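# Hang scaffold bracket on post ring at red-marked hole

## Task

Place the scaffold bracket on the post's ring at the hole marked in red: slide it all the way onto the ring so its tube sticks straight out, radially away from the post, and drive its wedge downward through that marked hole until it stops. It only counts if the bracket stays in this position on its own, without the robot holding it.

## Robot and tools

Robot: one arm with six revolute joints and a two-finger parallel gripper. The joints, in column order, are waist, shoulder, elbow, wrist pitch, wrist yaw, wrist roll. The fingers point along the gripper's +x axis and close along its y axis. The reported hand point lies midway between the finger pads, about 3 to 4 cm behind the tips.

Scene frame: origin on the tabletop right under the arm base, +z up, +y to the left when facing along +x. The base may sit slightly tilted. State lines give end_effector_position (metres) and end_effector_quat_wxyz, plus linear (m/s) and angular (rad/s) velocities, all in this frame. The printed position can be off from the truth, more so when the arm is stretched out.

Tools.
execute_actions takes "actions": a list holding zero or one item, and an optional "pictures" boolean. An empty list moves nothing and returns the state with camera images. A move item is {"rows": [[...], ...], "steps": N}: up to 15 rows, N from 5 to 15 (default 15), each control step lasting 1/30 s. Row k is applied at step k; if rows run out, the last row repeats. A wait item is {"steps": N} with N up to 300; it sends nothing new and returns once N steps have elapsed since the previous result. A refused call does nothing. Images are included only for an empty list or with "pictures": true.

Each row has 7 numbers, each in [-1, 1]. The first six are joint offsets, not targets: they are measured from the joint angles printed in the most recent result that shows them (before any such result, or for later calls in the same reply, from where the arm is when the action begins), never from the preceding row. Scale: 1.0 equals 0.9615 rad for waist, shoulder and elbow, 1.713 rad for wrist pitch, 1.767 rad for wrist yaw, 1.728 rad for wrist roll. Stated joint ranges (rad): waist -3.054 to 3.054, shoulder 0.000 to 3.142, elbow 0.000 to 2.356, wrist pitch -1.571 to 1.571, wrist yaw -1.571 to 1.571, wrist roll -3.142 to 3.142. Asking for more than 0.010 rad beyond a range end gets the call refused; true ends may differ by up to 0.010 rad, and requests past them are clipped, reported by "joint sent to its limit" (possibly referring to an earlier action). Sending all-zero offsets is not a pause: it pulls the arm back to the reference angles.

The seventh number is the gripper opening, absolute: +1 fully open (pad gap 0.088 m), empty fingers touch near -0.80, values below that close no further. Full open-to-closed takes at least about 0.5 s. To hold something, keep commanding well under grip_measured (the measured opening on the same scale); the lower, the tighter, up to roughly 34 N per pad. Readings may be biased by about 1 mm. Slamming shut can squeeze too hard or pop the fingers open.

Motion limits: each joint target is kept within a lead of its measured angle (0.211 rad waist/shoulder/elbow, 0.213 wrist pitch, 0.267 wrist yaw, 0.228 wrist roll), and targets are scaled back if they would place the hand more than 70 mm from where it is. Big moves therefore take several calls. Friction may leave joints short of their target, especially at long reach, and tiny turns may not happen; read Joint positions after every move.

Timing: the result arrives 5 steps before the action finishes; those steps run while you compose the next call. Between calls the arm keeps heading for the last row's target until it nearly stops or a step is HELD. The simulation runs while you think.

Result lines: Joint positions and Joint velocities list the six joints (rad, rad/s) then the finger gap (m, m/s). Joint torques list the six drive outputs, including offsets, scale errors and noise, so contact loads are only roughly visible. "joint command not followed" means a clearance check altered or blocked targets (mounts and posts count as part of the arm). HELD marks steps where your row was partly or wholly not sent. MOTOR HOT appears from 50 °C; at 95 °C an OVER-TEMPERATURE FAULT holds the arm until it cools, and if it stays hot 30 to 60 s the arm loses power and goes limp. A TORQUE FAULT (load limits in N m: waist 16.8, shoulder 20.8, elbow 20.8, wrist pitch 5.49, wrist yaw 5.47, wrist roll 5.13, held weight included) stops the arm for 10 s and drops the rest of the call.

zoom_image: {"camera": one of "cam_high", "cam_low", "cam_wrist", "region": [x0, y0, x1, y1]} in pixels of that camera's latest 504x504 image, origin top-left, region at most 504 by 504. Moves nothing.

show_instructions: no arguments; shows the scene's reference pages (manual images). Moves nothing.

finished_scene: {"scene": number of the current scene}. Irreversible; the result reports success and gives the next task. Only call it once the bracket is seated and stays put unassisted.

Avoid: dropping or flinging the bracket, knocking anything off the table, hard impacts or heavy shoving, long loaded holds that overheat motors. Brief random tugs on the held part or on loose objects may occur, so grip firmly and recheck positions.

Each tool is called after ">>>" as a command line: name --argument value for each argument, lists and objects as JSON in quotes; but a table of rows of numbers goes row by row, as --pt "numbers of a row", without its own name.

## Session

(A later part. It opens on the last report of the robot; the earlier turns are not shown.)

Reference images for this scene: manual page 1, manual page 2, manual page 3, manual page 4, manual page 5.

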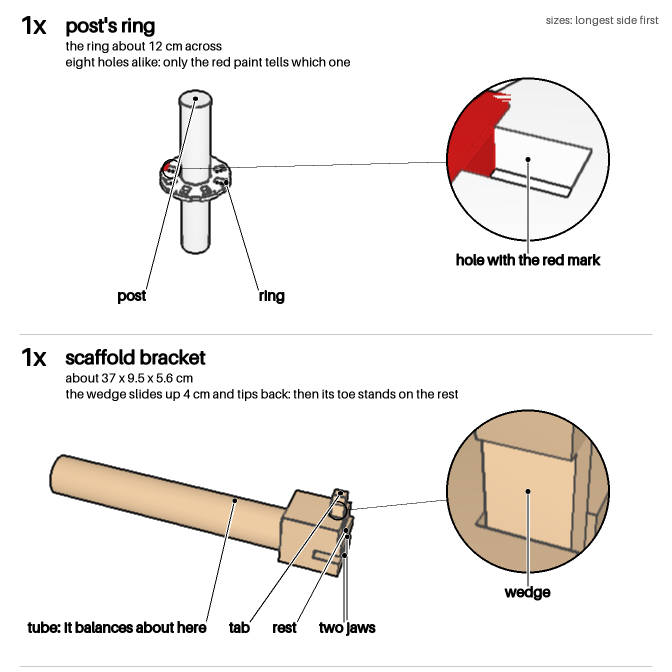

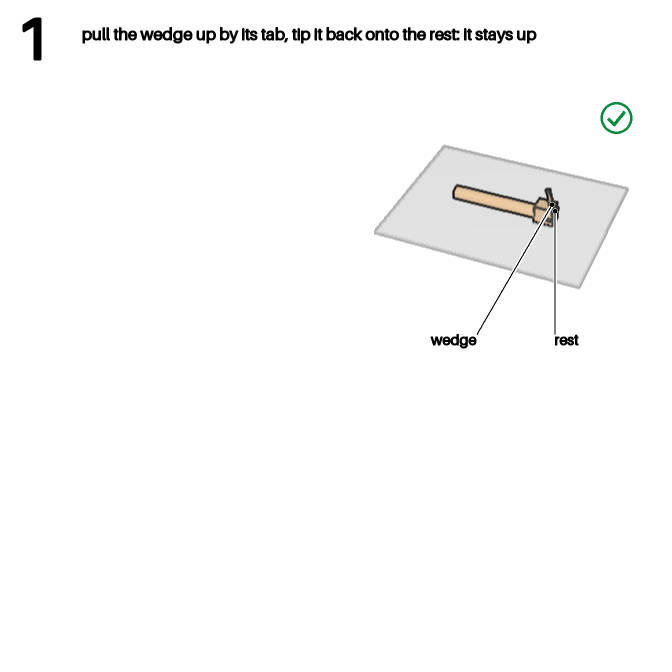

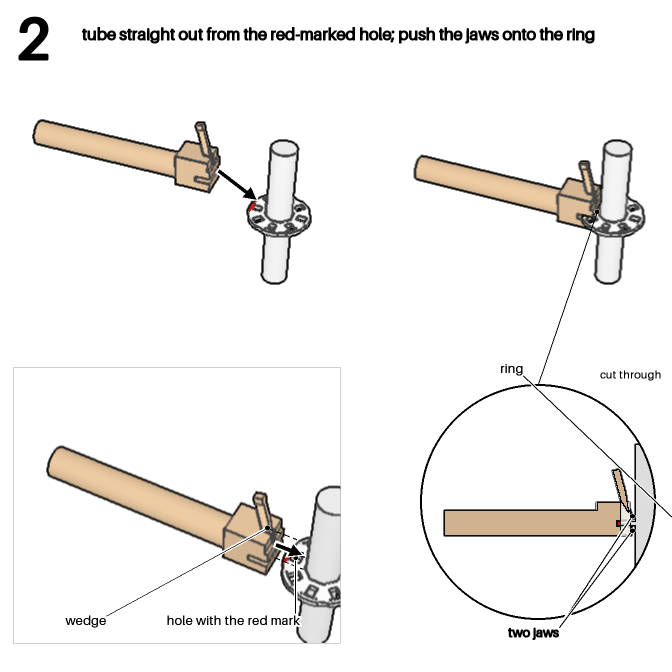

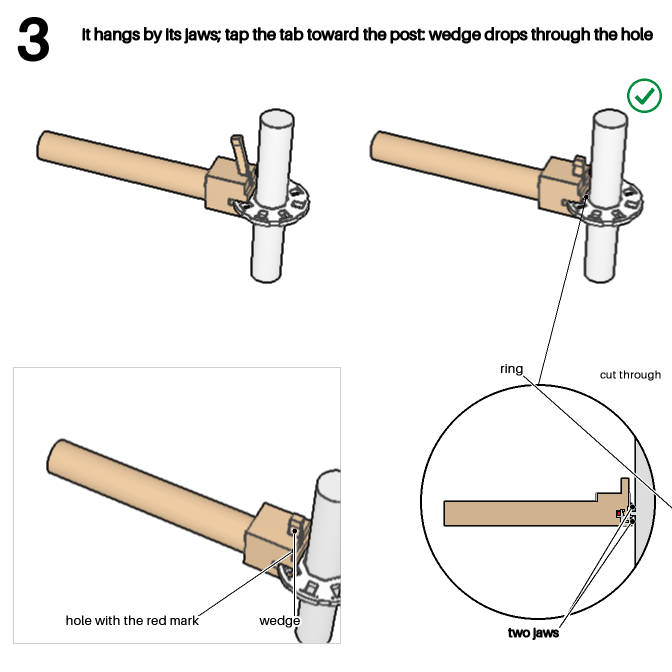

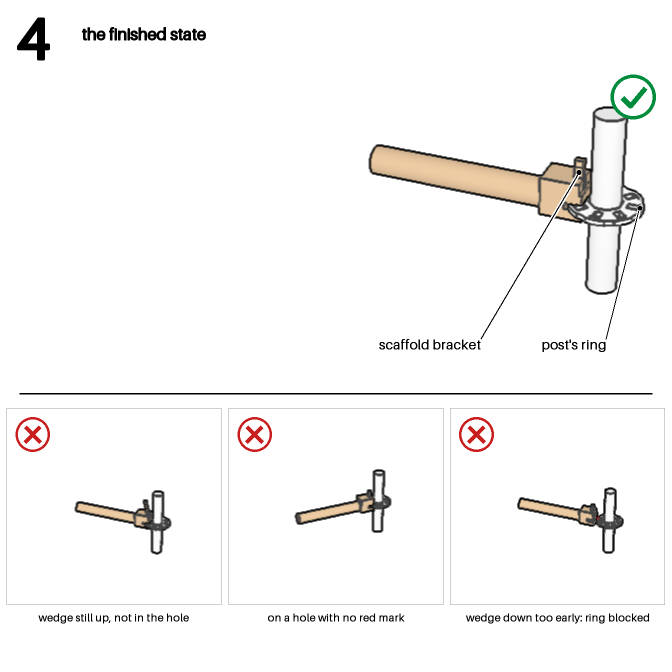

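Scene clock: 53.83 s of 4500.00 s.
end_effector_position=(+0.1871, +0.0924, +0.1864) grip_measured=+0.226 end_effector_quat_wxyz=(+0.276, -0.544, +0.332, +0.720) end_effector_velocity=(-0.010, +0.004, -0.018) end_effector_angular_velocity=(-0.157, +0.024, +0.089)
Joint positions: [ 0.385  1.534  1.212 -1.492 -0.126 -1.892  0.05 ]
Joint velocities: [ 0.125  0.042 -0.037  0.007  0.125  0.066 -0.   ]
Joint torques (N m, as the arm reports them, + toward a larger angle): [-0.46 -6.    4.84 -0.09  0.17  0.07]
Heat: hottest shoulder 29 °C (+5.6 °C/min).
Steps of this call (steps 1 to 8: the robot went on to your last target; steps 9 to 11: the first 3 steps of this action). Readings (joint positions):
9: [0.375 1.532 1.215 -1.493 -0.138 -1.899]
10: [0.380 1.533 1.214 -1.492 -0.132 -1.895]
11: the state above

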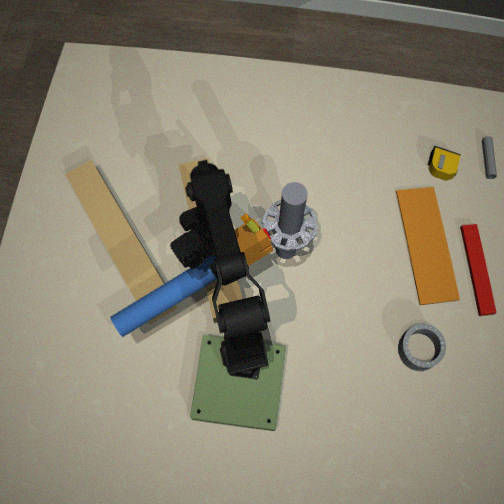

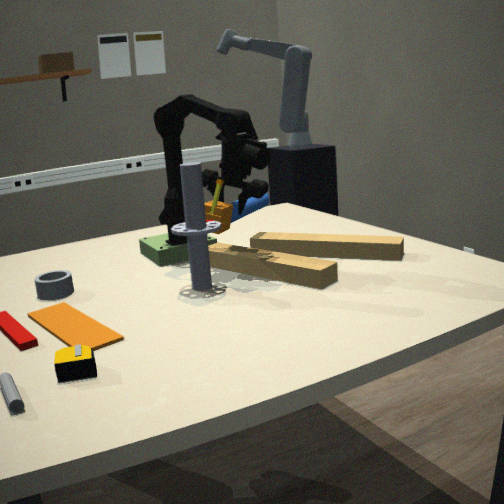

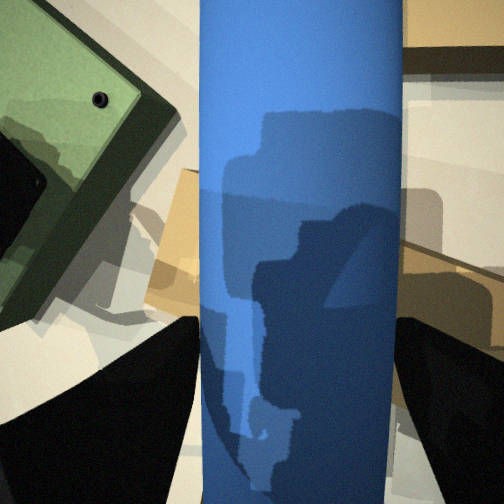

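>>> execute_actions --actions '[{"rows":[[0.015,0,0,0,0.008,0.008,-0.5],[0.03,0,0,0,0.008,0.016,-0.5]],"steps":10}]' --pictures false

>>> execute_actions --actions '[{"steps":8}]' --pictures true

>>> zoom_image --camera "cam_low" --region '[185, 195, 245, 240]'

Scene clock: 54.40 s of 4500.00 s.
end_effector_position=(+0.1858, +0.0944, +0.1851) grip_measured=+0.226 end_effector_quat_wxyz=(+0.269, -0.549, +0.337, +0.716) end_effector_velocity=(-0.012, +0.013, +0.001) end_effector_angular_velocity=(-0.012, +0.023, +0.039)
Joint positions: [ 0.407  1.536  1.21  -1.489 -0.111 -1.87   0.05 ]
Joint velocities: [ 0.076 -0.002 -0.002 -0.022 -0.007  0.037  0.   ]
Joint torques (N m, as the arm reports them, + toward a larger angle): [ 0.11 -5.78  4.34 -0.22 -0.27  0.04]
Heat: hottest shoulder 29 °C (+5.5 °C/min).
Steps of this call (steps 1 to 5: the last 5 steps of your previous action; steps 6 to 12: the robot went on to your last target; steps 13 to 17: the first 5 steps of this action). Readings (joint positions):
13: [0.393 1.536 1.211 -1.490 -0.118 -1.883]
14: [0.396 1.536 1.210 -1.490 -0.115 -1.879]
16: [0.405 1.536 1.210 -1.489 -0.111 -1.872]
17: the state above

Scene clock: 54.67 s of 4500.00 s.
end_effector_position=(+0.1856, +0.0952, +0.1851) grip_measured=+0.226 end_effector_quat_wxyz=(+0.269, -0.549, +0.338, +0.716) end_effector_velocity=(-0.002, -0.000, +0.000) end_effector_angular_velocity=(+0.002, +0.010, -0.011)
Joint positions: [ 0.411  1.536  1.21  -1.489 -0.111 -1.866  0.05 ]
Joint velocities: [-0.002 -0.002 -0.002 -0.007 -0.007  0.007 -0.   ]
Joint torques (N m, as the arm reports them, + toward a larger angle): [ 0.24 -5.7   4.41 -0.2  -0.26  0.06]
Heat: hottest shoulder 29 °C (+5.5 °C/min).
Kept back: nothing.
Steps of this call (steps 1 to 5: the last 5 steps of your previous action; steps 6 to 8: the robot went on to your last target). Readings (joint positions):
1: [0.409 1.536 1.210 -1.489 -0.111 -1.869]
2: [0.410 1.536 1.210 -1.489 -0.111 -1.868]
4: [0.411 1.536 1.210 -1.489 -0.111 -1.867]
8: the state above

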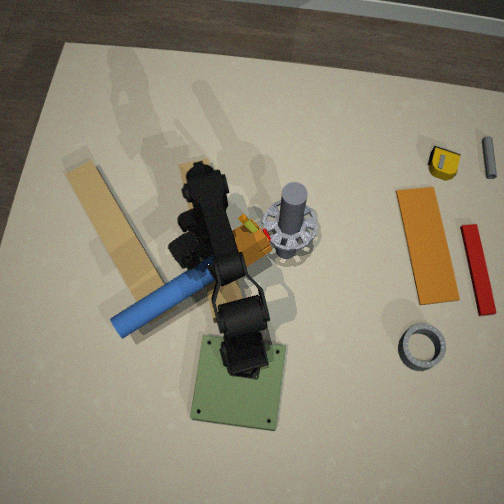

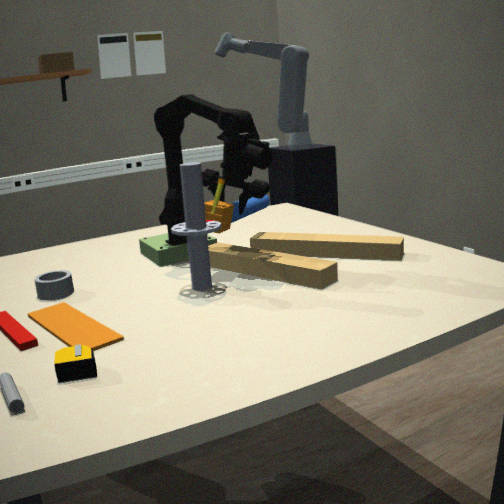

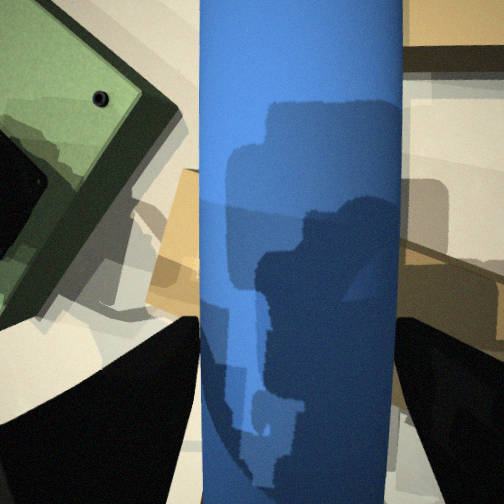

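Region (185, 195, 245, 240) of cam_low's 504x504 image, scaled by 8.400, with more detail than that image has; it fills the top 378 rows of this view, and the rest is white.

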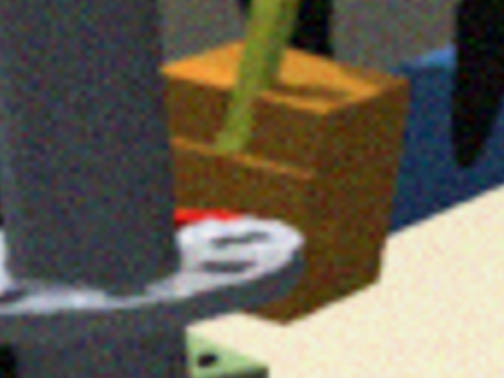

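>>> execute_actions --actions '[{"rows":[[-0.005,0,0,0,-0.006,-0.002,-0.5],[-0.012,0,0,0,-0.012,-0.006,-0.5],[-0.02,0,0,0,-0.018,-0.01,-0.5],[-0.028,0,0,0,-0.019,-0.015,-0.5]],"steps":10}]' --pictures false

>>> execute_actions --actions '[{"steps":10}]' --pictures true

>>> zoom_image --camera "cam_low" --region '[185, 195, 245, 240]'

Scene clock: 55.13 s of 4500.00 s.
end_effector_position=(+0.1859, +0.0953, +0.1847) grip_measured=+0.226 end_effector_quat_wxyz=(+0.275, -0.543, +0.332, +0.721) end_effector_velocity=(+0.009, -0.014, -0.001) end_effector_angular_velocity=(+0.110, +0.039, -0.074)
Joint positions: [ 0.397  1.538  1.208 -1.487 -0.13  -1.881  0.05 ]
Joint velocities: [-0.144  0.007 -0.007  0.007 -0.095 -0.095 -0.   ]
Joint torques (N m, as the arm reports them, + toward a larger angle): [-0.31 -5.77  4.43 -0.19 -0.48 -0.1 ]
Heat: hottest shoulder 29 °C (+5.4 °C/min).
Steps of this call (steps 1 to 9: the robot went on to your last target; steps 10 to 14: the first 5 steps of this action). Readings (joint positions):
10: [0.411 1.537 1.210 -1.489 -0.111 -1.866]
11: [0.410 1.537 1.209 -1.488 -0.112 -1.867]
13: [0.403 1.538 1.209 -1.487 -0.125 -1.876]
14: the state above

Scene clock: 55.47 s of 4500.00 s.
end_effector_position=(+0.1865, +0.0943, +0.1846) grip_measured=+0.226 end_effector_quat_wxyz=(+0.278, -0.540, +0.331, +0.722) end_effector_velocity=(-0.003, +0.002, +0.001) end_effector_angular_velocity=(+0.019, +0.014, -0.000)
Joint positions: [ 0.387  1.538  1.208 -1.487 -0.136 -1.89   0.05 ]
Joint velocities: [-0.002 -0.002 -0.002 -0.007 -0.022 -0.007 -0.   ]
Joint torques (N m, as the arm reports them, + toward a larger angle): [-0.37 -5.76  4.4  -0.21 -0.55 -0.07]
Heat: hottest shoulder 29 °C (+5.4 °C/min).
Kept back: nothing.
Steps of this call (steps 1 to 5: the last 5 steps of your previous action; steps 6 to 10: the robot went on to your last target). Readings (joint positions):
1: [0.393 1.538 1.208 -1.487 -0.132 -1.883]
2: [0.390 1.538 1.208 -1.487 -0.132 -1.885]
4: [0.387 1.538 1.208 -1.487 -0.134 -1.888]
8: [0.387 1.538 1.208 -1.487 -0.136 -1.889]
10: the state above

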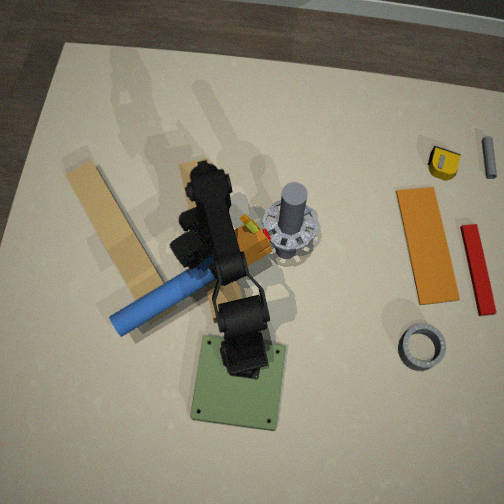

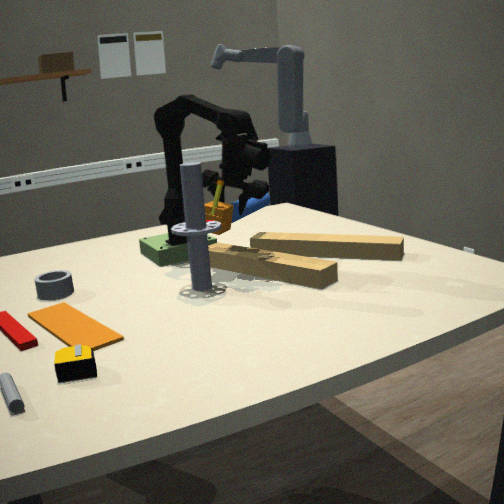

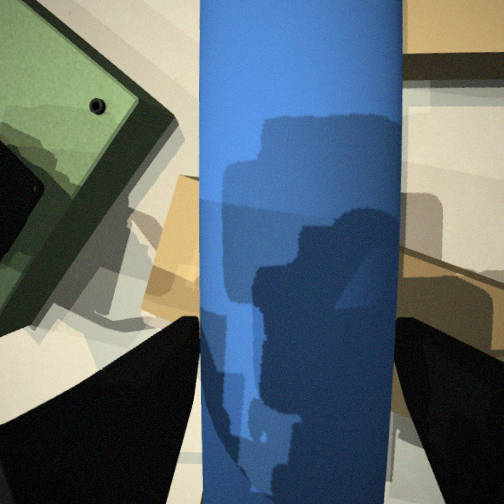

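Region (185, 195, 245, 240) of cam_low's 504x504 image, scaled by 8.400, with more detail than that image has; it fills the top 378 rows of this view, and the rest is white.

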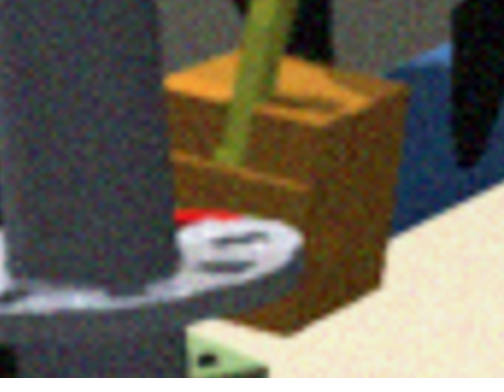

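>>> execute_actions --actions '[{"rows":[[-0.008,0,0,0,0,-0.004,-0.5],[-0.016,0,0,0,0,-0.009,-0.5],[-0.024,0,0,0,0,-0.013,-0.5],[-0.032,0,0,0,0,-0.018,-0.5],[-0.04,0,0,0,0,-0.022,-0.5],[-0.048,0,0,0,0,-0.027,-0.5],[-0.056,0,0,0,0,-0.031,-0.5]],"steps":13}]' --pictures false

>>> execute_actions --actions '[{"steps":10}]' --pictures true

>>> zoom_image --camera "cam_low" --region '[185, 195, 245, 240]'

Scene clock: 55.93 s of 4500.00 s.
end_effector_position=(+0.1877, +0.0913, +0.1842) grip_measured=+0.226 end_effector_quat_wxyz=(+0.281, -0.534, +0.322, +0.729) end_effector_velocity=(-0.002, -0.006, -0.001) end_effector_angular_velocity=(+0.121, +0.047, +0.035)
Joint positions: [ 0.359  1.54   1.205 -1.487 -0.154 -1.927  0.05 ]
Joint velocities: [-0.09  -0.002 -0.022 -0.007 -0.095 -0.154 -0.   ]
Joint torques (N m, as the arm reports them, + toward a larger angle): [-1.79 -5.63  4.52 -0.01  0.58 -0.18]
Heat: hottest shoulder 29 °C (+5.4 °C/min).
Steps of this call (steps 1 to 6: the robot went on to your last target; steps 7 to 14: the first 8 steps of this action). Readings (joint positions):
7: [0.387 1.539 1.208 -1.486 -0.137 -1.891]
8: [0.385 1.539 1.208 -1.485 -0.137 -1.894]
10: [0.376 1.540 1.207 -1.485 -0.137 -1.904]
14: the state above

Scene clock: 56.27 s of 4500.00 s.
end_effector_position=(+0.1873, +0.0906, +0.1837) grip_measured=+0.225 end_effector_quat_wxyz=(+0.281, -0.533, +0.319, +0.732) end_effector_velocity=(-0.006, -0.000, +0.001) end_effector_angular_velocity=(+0.013, +0.032, -0.006)
Joint positions: [ 0.354  1.54   1.202 -1.487 -0.158 -1.939  0.05 ]
Joint velocities: [-0.007 -0.002 -0.007 -0.022 -0.022 -0.007 -0.   ]
Joint torques (N m, as the arm reports them, + toward a larger angle): [-2.03 -5.56  4.67  0.02  0.68 -0.16]
Heat: hottest shoulder 29 °C (+5.3 °C/min).
Kept back: nothing.
Steps of this call (steps 1 to 5: the last 5 steps of your previous action; steps 6 to 10: the robot went on to your last target). Readings (joint positions):
1: [0.357 1.540 1.204 -1.487 -0.156 -1.931]
2: [0.356 1.540 1.203 -1.487 -0.157 -1.934]
4: [0.355 1.540 1.203 -1.487 -0.158 -1.936]
8: [0.354 1.540 1.202 -1.487 -0.158 -1.938]
10: the state above

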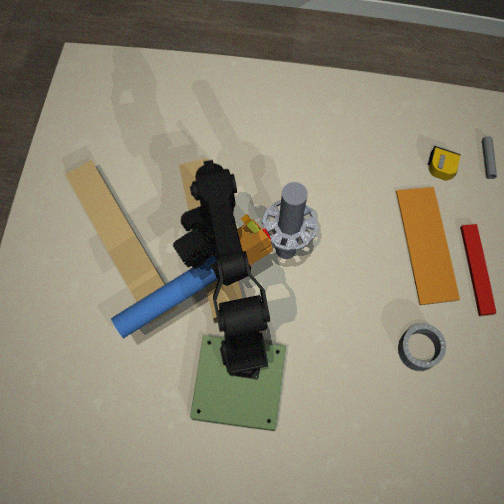

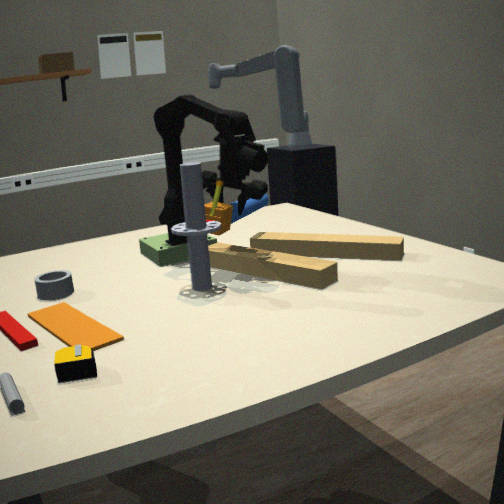

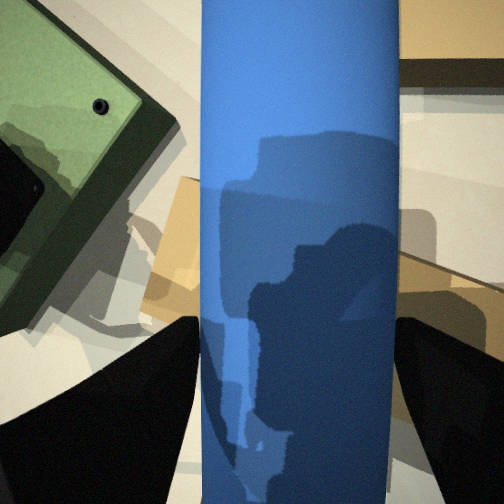

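Region (185, 195, 245, 240) of cam_low's 504x504 image, scaled by 8.400, with more detail than that image has; it fills the top 378 rows of this view, and the rest is white.

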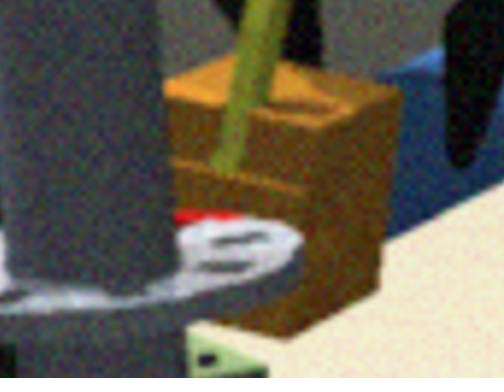

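>>> execute_actions --actions '[{"rows":[[0.015,0,0.01,-0.003,0.01,0.01,-0.9],[0.03,0,0.02,-0.006,0.013,0.02,-0.9],[0.04,0,0.03,-0.009,0.013,0.028,-0.9],[0.04,0,0.04,-0.012,0.013,0.028,-0.9],[0.04,0,0.045,-0.014,0.013,0.028,-0.9]],"steps":12}]' --pictures false

>>> execute_actions --actions '[{"steps":10}]' --pictures true

>>> zoom_image --camera "cam_low" --region '[185, 195, 245, 240]'

Scene clock: 57.47 s of 4500.00 s.
end_effector_position=(+0.1872, +0.0939, +0.1864) grip_measured=+0.225 end_effector_quat_wxyz=(+0.273, -0.540, +0.330, +0.725) end_effector_velocity=(+0.013, +0.019, +0.030) end_effector_angular_velocity=(+0.023, -0.075, +0.005)
Joint positions: [ 0.386  1.545  1.22  -1.499 -0.134 -1.899  0.05 ]
Joint velocities: [ 0.056 -0.002  0.134 -0.051 -0.007  0.051 -0.   ]
Joint torques (N m, as the arm reports them, + toward a larger angle): [ 0.   -6.14  5.51 -0.63 -0.31  0.04]
Heat: hottest shoulder 29 °C (+5.2 °C/min).
Steps of this call (steps 1 to 29: the robot went on to your last target; steps 30 to 36: the first 7 steps of this action). Readings (joint positions):
30: [0.354 1.541 1.201 -1.487 -0.157 -1.940]
31: [0.360 1.542 1.201 -1.487 -0.150 -1.932]
33: [0.375 1.544 1.205 -1.489 -0.135 -1.911]
36: the state above

Scene clock: 57.80 s of 4500.00 s.
end_effector_position=(+0.1877, +0.0948, +0.1882) grip_measured=+0.225 end_effector_quat_wxyz=(+0.275, -0.541, +0.330, +0.723) end_effector_velocity=(-0.003, +0.001, +0.000) end_effector_angular_velocity=(+0.006, +0.009, +0.008)
Joint positions: [ 0.389  1.545  1.228 -1.503 -0.134 -1.892  0.05 ]
Joint velocities: [ 0.002 -0.002 -0.002 -0.007 -0.007 -0.007 -0.   ]
Joint torques (N m, as the arm reports them, + toward a larger angle): [ 0.22 -6.1   5.76 -0.6  -0.32  0.04]
Heat: hottest shoulder 29 °C (+5.2 °C/min).
Kept back: nothing.
Steps of this call (steps 1 to 5: the last 5 steps of your previous action; steps 6 to 10: the robot went on to your last target). Readings (joint positions):
1: [0.387 1.545 1.224 -1.500 -0.134 -1.897]
2: [0.388 1.545 1.227 -1.500 -0.134 -1.895]
4: [0.389 1.545 1.228 -1.501 -0.134 -1.894]
8: [0.389 1.545 1.228 -1.503 -0.134 -1.893]
10: the state above

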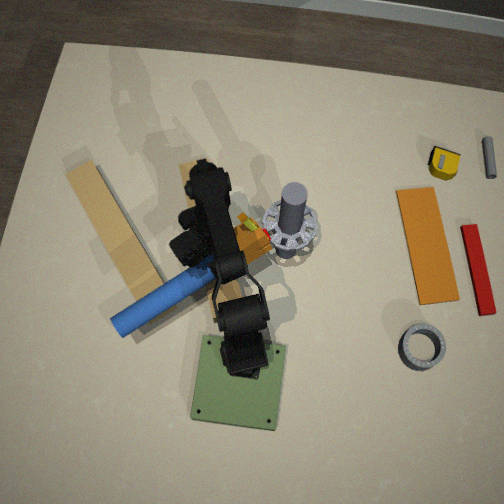

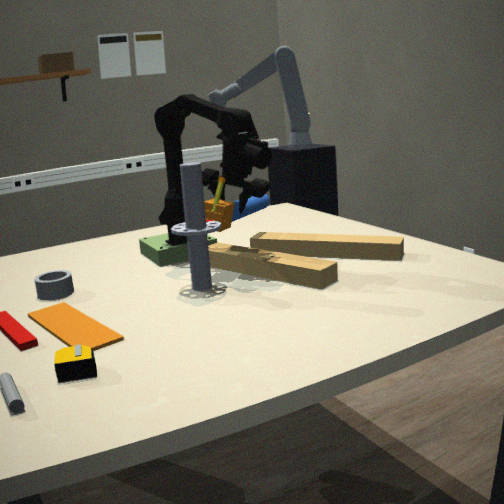

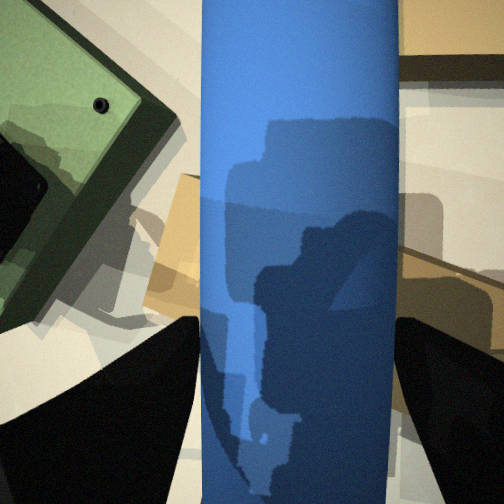

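Region (185, 195, 245, 240) of cam_low's 504x504 image, scaled by 8.400, with more detail than that image has; it fills the top 378 rows of this view, and the rest is white.

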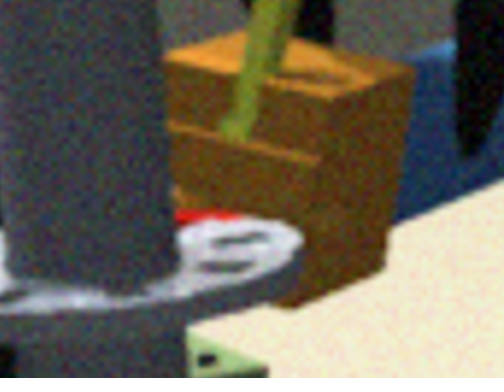

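>>> execute_actions --actions '[{"rows":[[-0.008,0,0,0,0,-0.004,-0.9],[-0.016,0,0,0,0,-0.009,-0.9],[-0.024,0,0,0,0,-0.013,-0.9],[-0.032,0,0,0,0,-0.018,-0.9],[-0.036,0,0,0,0,-0.02,-0.9]],"steps":12}]' --pictures false

>>> execute_actions --actions '[{"steps":8}]' --pictures false

Scene clock: 59.73 s of 4500.00 s.
end_effector_position=(+0.1882, +0.0932, +0.1882) grip_measured=+0.225 end_effector_quat_wxyz=(+0.277, -0.536, +0.325, +0.728) end_effector_velocity=(-0.005, -0.005, -0.001) end_effector_angular_velocity=(+0.021, +0.039, +0.017)
Joint positions: [ 0.372  1.546  1.227 -1.505 -0.147 -1.915  0.05 ]
Joint velocities: [-0.027  0.002 -0.012 -0.022 -0.022 -0.051 -0.   ]
Joint torques (N m, as the arm reports them, + toward a larger angle): [-1.52 -5.63  4.45  0.01  0.34 -0.2 ]
Heat: hottest elbow 30 °C (+6.0 °C/min).
Steps of this call (steps 1 to 15: the robot went on to your last target; steps 16 to 51: nothing new was sent; steps 52 to 58: the first 7 steps of this action). Readings (joint positions):
52: [0.389 1.545 1.228 -1.503 -0.134 -1.892]
53: [0.388 1.545 1.228 -1.503 -0.134 -1.895]
55: [0.380 1.546 1.228 -1.504 -0.138 -1.905]
58: the state above

Scene clock: 60.00 s of 4500.00 s.
end_effector_position=(+0.1879, +0.0928, +0.1878) grip_measured=+0.225 end_effector_quat_wxyz=(+0.276, -0.536, +0.323, +0.729) end_effector_velocity=(-0.005, -0.000, +0.002) end_effector_angular_velocity=(+0.019, +0.027, +0.009)
Joint positions: [ 0.37   1.546  1.225 -1.505 -0.148 -1.921  0.05 ]
Joint velocities: [-0.007 -0.002 -0.002 -0.022 -0.022 -0.022 -0.   ]
Joint torques (N m, as the arm reports them, + toward a larger angle): [-1.68 -5.61  4.48  0.06  0.38 -0.17]
Heat: hottest elbow 30 °C (+6.0 °C/min).
Kept back: nothing.
Steps of this call (steps 1 to 5: the last 5 steps of your previous action; steps 6 to 8: the robot went on to your last target). Readings (joint positions):
1: [0.372 1.546 1.226 -1.505 -0.147 -1.917]
2: [0.371 1.546 1.226 -1.505 -0.147 -1.918]
4: [0.371 1.546 1.225 -1.505 -0.147 -1.920]
8: the state above

>>> execute_actions --actions '[{"rows":[[-0.012,0,-0.008,0.002,0,0,-0.9],[-0.012,0,-0.012,0.004,0,0,-0.9],[-0.012,0,-0.016,0.006,0,0,-0.9],[-0.012,0,-0.02,0.008,0,0,-0.9],[-0.012,0,-0.023,0.01,0,0,-0.9],[-0.012,0,-0.026,0.012,0,0,-0.9],[-0.012,0,-0.029,0.013,0,0,-0.9],[-0.012,0,-0.032,0.015,0,0,-0.9],[-0.012,0,-0.035,0.017,0,0,-0.9],[-0.012,0,-0.038,0.018,0,0,-0.9],[-0.012,0,-0.041,0.02,0,0,-0.9],[-0.012,0,-0.044,0.022,0,0,-0.9],[-0.012,0,-0.047,0.023,0,0,-0.9],[-0.012,0,-0.05,0.025,0,0,-0.9],[-0.012,0,-0.053,0.027,0,0,-0.9]],"steps":15}]' --pictures false

>>> execute_actions --actions '[{"steps":10}]' --pictures true

>>> zoom_image --camera "cam_low" --region '[185, 195, 245, 240]'

Scene clock: 60.67 s of 4500.00 s.
end_effector_position=(+0.1871, +0.0907, +0.1797) grip_measured=+0.225 end_effector_quat_wxyz=(+0.276, -0.533, +0.326, +0.730) end_effector_velocity=(+0.003, -0.010, -0.024) end_effector_angular_velocity=(-0.021, -0.009, -0.033)
Joint positions: [ 0.363  1.548  1.193 -1.477 -0.146 -1.923  0.05 ]
Joint velocities: [-0.032  0.002 -0.09   0.095  0.022  0.007 -0.   ]
Joint torques (N m, as the arm reports them, + toward a larger angle): [-0.28 -5.79  4.25 -0.24 -0.31  0.03]
Heat: hottest shoulder 29 °C (+5.0 °C/min).
Steps of this call (steps 1 to 10: the robot went on to your last target; steps 11 to 20: the first 10 steps of this action). Readings (joint positions):
11: [0.370 1.546 1.222 -1.504 -0.148 -1.923]
12: [0.369 1.546 1.220 -1.502 -0.148 -1.923]
14: [0.367 1.546 1.214 -1.495 -0.150 -1.923]
18: [0.364 1.547 1.199 -1.484 -0.148 -1.923]
20: the state above

Scene clock: 61.00 s of 4500.00 s.
end_effector_position=(+0.1867, +0.0901, +0.1743) grip_measured=+0.225 end_effector_quat_wxyz=(+0.277, -0.533, +0.327, +0.730) end_effector_velocity=(-0.003, -0.001, -0.001) end_effector_angular_velocity=(+0.007, +0.017, +0.017)
Joint positions: [ 0.361  1.548  1.172 -1.457 -0.146 -1.923  0.05 ]
Joint velocities: [-0.002  0.002 -0.007 -0.007 -0.007 -0.022 -0.   ]
Joint torques (N m, as the arm reports them, + toward a larger angle): [-0.37 -5.74  4.27 -0.22 -0.34  0.04]
Heat: hottest shoulder 29 °C (+5.0 °C/min).
Kept back: nothing.
Steps of this call (steps 1 to 5: the last 5 steps of your previous action; steps 6 to 10: the robot went on to your last target). Readings (joint positions):
1: [0.362 1.548 1.190 -1.474 -0.146 -1.923]
2: [0.362 1.548 1.187 -1.471 -0.146 -1.923]
4: [0.361 1.548 1.182 -1.466 -0.146 -1.923]
8: [0.361 1.548 1.173 -1.458 -0.146 -1.923]
10: the state above

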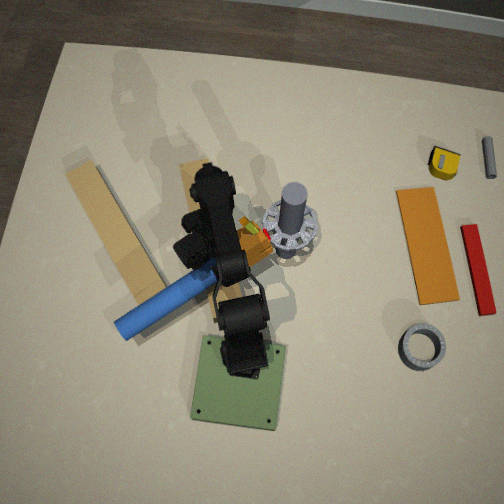

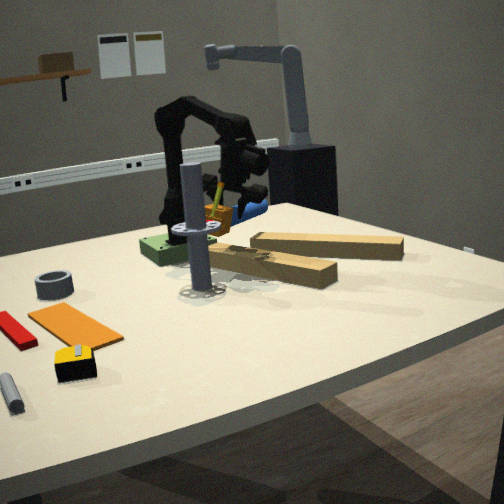

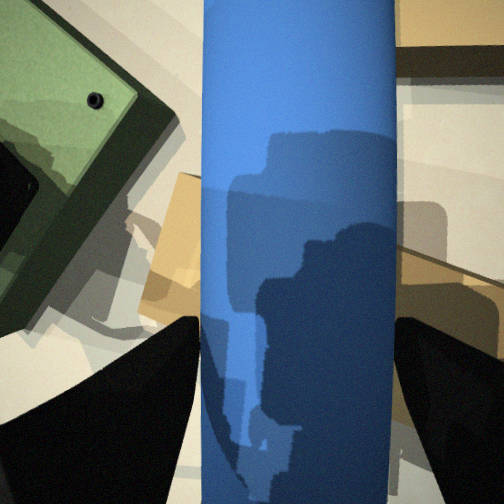

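Region (185, 195, 245, 240) of cam_low's 504x504 image, scaled by 8.400, with more detail than that image has; it fills the top 378 rows of this view, and the rest is white.

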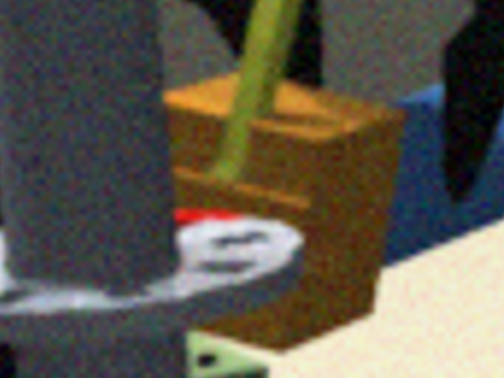

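>>> execute_actions --actions '[{"rows":[[0.02,0,0.01,-0.005,0,0.011,-0.9],[0.05,0,0.02,-0.01,0,0.028,-0.9],[0.08,0,0.03,-0.015,0,0.045,-0.9],[0.11,0,0.04,-0.02,0,0.06,-0.9],[0.14,0.01,0.05,-0.025,0.01,0.078,-0.9],[0.17,0.03,0.07,-0.02,0.02,0.095,-0.9],[0.2,0.05,0.09,-0.01,0.03,0.11,-0.9],[0.23,0.08,0.11,0.0,0.04,0.128,-0.9],[0.26,0.11,0.13,0.02,0.05,0.145,-0.9],[0.29,0.14,0.15,0.04,0.06,0.16,-0.9],[0.32,0.17,0.17,0.06,0.07,0.178,-0.9],[0.35,0.2,0.2,0.09,0.075,0.195,-0.9],[0.38,0.22,0.22,0.12,0.08,0.21,-0.9],[0.4,0.234,0.24,0.142,0.083,0.222,-0.9],[0.405,0.234,0.25,0.142,0.083,0.225,-0.9]],"steps":15}]' --pictures false

>>> execute_actions --actions '[{"steps":14}]' --pictures true

>>> zoom_image --camera "cam_low" --region '[200, 150, 340, 270]'

Scene clock: 62.83 s of 4500.00 s.
end_effector_position=(+0.1888, +0.1302, +0.1750) grip_measured=+0.225 end_effector_quat_wxyz=(+0.247, -0.568, +0.353, +0.701) end_effector_velocity=(+0.200, +0.261, -0.081) end_effector_angular_velocity=(-0.265, -0.854, +0.151)
Joint positions: [ 0.569  1.619  1.254 -1.448 -0.078 -1.716  0.05 ]
Joint velocities: [ 0.828  0.696  0.549  0.799  0.491  0.813 -0.   ]
Joint torques (N m, as the arm reports them, + toward a larger angle): [ 0.35 -5.14  5.84  0.4  -0.25  0.05]
Heat: hottest shoulder 29 °C (+4.0 °C/min).
Steps of this call (steps 1 to 30: the robot went on to your last target; steps 31 to 45: nothing new was sent; steps 46 to 55: the first 10 steps of this action). Readings (joint positions):
46: [0.363 1.548 1.172 -1.455 -0.145 -1.920]
47: [0.369 1.549 1.172 -1.455 -0.142 -1.908]
49: [0.401 1.551 1.177 -1.464 -0.139 -1.870]
53: [0.512 1.579 1.219 -1.483 -0.110 -1.771]
55: the state above

Scene clock: 63.30 s of 4500.00 s.
end_effector_position=(+0.2336, +0.2121, +0.1582) grip_measured=+0.224 end_effector_quat_wxyz=(-0.290, +0.640, -0.305, -0.643) end_effector_velocity=(+0.004, +0.004, -0.000) end_effector_angular_velocity=(+0.020, -0.011, -0.010)
Joint positions: [ 0.752  1.779  1.392 -1.217 -0.001 -1.538  0.05 ]
Joint velocities: [-0.002  0.002  0.002  0.022 -0.007  0.007 -0.   ]
Joint torques (N m, as the arm reports them, + toward a larger angle): [-0.25 -8.61  6.3   0.47 -0.06  0.02]
Heat: hottest shoulder 29 °C (+4.0 °C/min).
Kept back: nothing.
Steps of this call (steps 1 to 5: the last 5 steps of your previous action; steps 6 to 14: the robot went on to your last target). Readings (joint positions):
1: [0.596 1.644 1.273 -1.419 -0.061 -1.688]
2: [0.623 1.672 1.294 -1.386 -0.045 -1.659]
4: [0.677 1.726 1.333 -1.307 -0.021 -1.605]
8: [0.746 1.777 1.386 -1.224 -0.013 -1.551]
14: the state above

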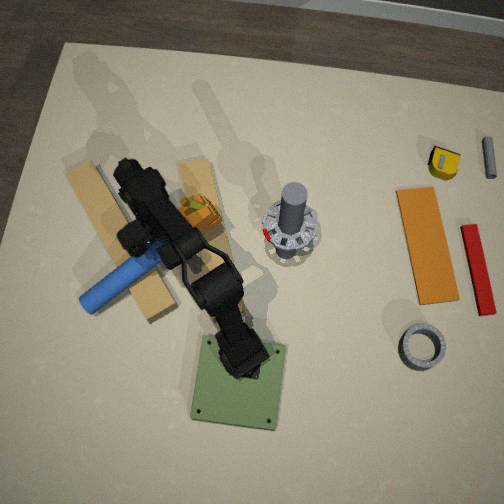

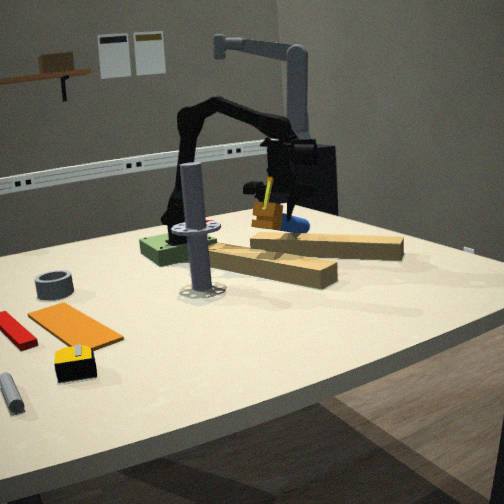

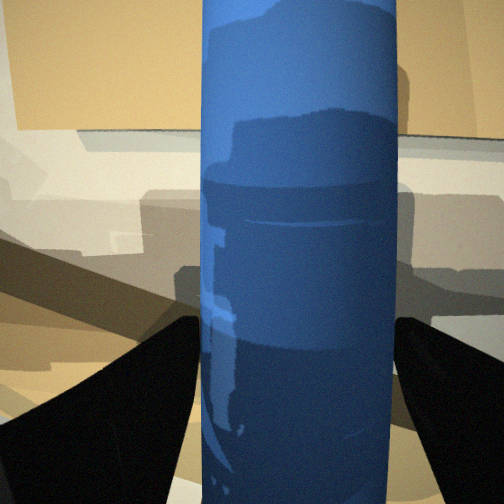

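Region (200, 150, 340, 270) of cam_low's 504x504 image, scaled by 3.600, with more detail than that image has; it fills the top 432 rows of this view, and the rest is white.

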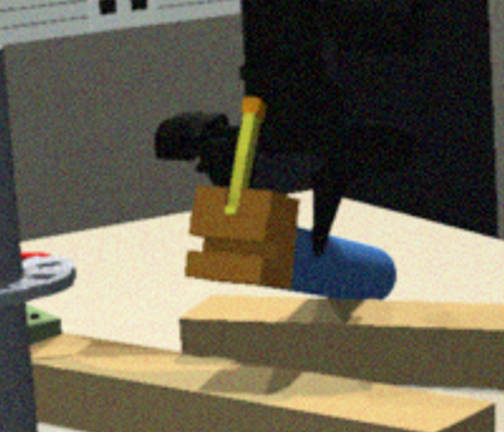

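>>> execute_actions --actions '[{"rows":[[0,0,-0.015,0.011,0,0,-0.5],[0,0,-0.03,0.022,0,0,-0.4],[0,0.001,-0.045,0.033,0,0,-0.3],[0,0.002,-0.06,0.044,0,0,-0.3],[0,0.003,-0.075,0.055,0,0,-0.3],[0,0.004,-0.09,0.066,0,0,-0.3],[0,0.005,-0.105,0.077,0,0,-0.3],[0,0.006,-0.12,0.088,0,0,-0.3],[0,0.007,-0.135,0.099,0,0,-0.3],[0,0.008,-0.15,0.11,0,0,-0.3],[0,0.008,-0.165,0.121,0,0,-0.3],[0,0.008,-0.18,0.132,0,0,-0.3],[0,0.008,-0.19,0.14,0,0,-0.3],[0,0.008,-0.197,0.147,0,0,-0.3]],"steps":15}]' --pictures false

>>> execute_actions --actions '[{"steps":12}]' --pictures true

>>> zoom_image --camera "cam_low" --region '[200, 150, 340, 270]'

Scene clock: 64.17 s of 4500.00 s.
end_effector_position=(+0.2347, +0.2141, +0.1306) grip_measured=+0.225 end_effector_quat_wxyz=(-0.301, +0.642, -0.294, -0.641) end_effector_velocity=(-0.007, -0.003, -0.115) end_effector_angular_velocity=(+0.064, -0.038, +0.020)
Joint positions: [ 0.752  1.783  1.285 -1.076 -0.007 -1.538  0.05 ]
Joint velocities: [-0.002  0.022 -0.442  0.535 -0.022 -0.022 -0.   ]
Joint torques (N m, as the arm reports them, + toward a larger angle): [-0.12 -7.43  4.22  0.66  0.11 -0.03]
Heat: hottest elbow 30 °C (+5.1 °C/min).
Steps of this call (steps 1 to 16: the robot went on to your last target; steps 17 to 26: the first 10 steps of this action). Readings (joint positions):
17: [0.752 1.780 1.390 -1.214 -0.002 -1.537]
18: [0.752 1.780 1.386 -1.208 -0.003 -1.537]
20: [0.752 1.780 1.369 -1.181 -0.007 -1.538]
24: [0.752 1.781 1.314 -1.111 -0.007 -1.538]
26: the state above

Scene clock: 64.57 s of 4500.00 s.
end_effector_position=(+0.2347, +0.2141, +0.1149) grip_measured=+0.223 end_effector_quat_wxyz=(-0.308, +0.646, -0.286, -0.637) end_effector_velocity=(-0.004, -0.003, -0.001) end_effector_angular_velocity=(-0.003, +0.014, +0.005)
Joint positions: [ 0.754  1.779  1.216 -0.986 -0.004 -1.538  0.05 ]
Joint velocities: [-0.002 -0.007 -0.012 -0.007 -0.007 -0.007 -0.   ]
Joint torques (N m, as the arm reports them, + toward a larger angle): [-0.24 -6.67  3.14  1.9  -0.01  0.01]
Heat: hottest elbow 30 °C (+5.0 °C/min).
Kept back: nothing.
Steps of this call (steps 1 to 5: the last 5 steps of your previous action; steps 6 to 12: the robot went on to your last target). Readings (joint positions):
1: [0.752 1.783 1.270 -1.057 -0.007 -1.538]
2: [0.752 1.784 1.255 -1.039 -0.007 -1.538]
4: [0.752 1.786 1.230 -1.008 -0.007 -1.538]
8: [0.754 1.780 1.218 -0.992 -0.005 -1.538]
12: the state above

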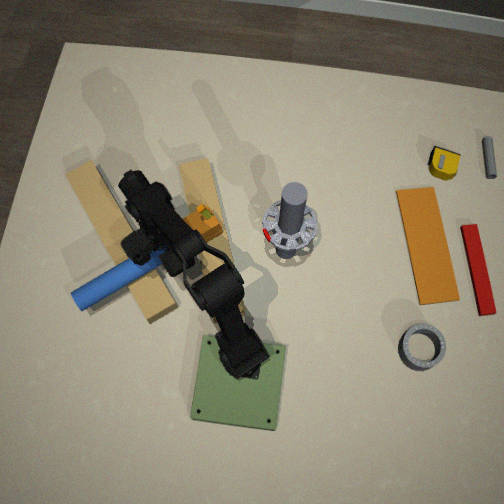

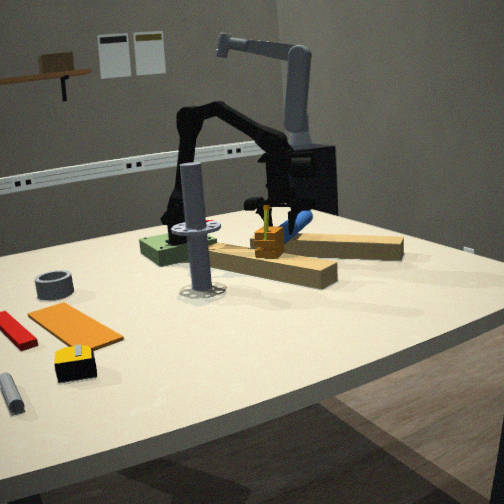

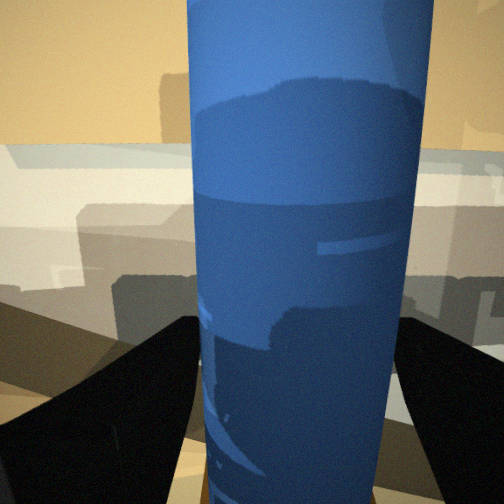

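Region (200, 150, 340, 270) of cam_low's 504x504 image, scaled by 3.600, with more detail than that image has; it fills the top 432 rows of this view, and the rest is white.

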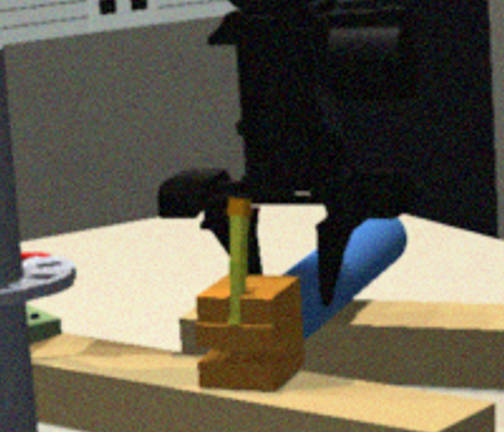

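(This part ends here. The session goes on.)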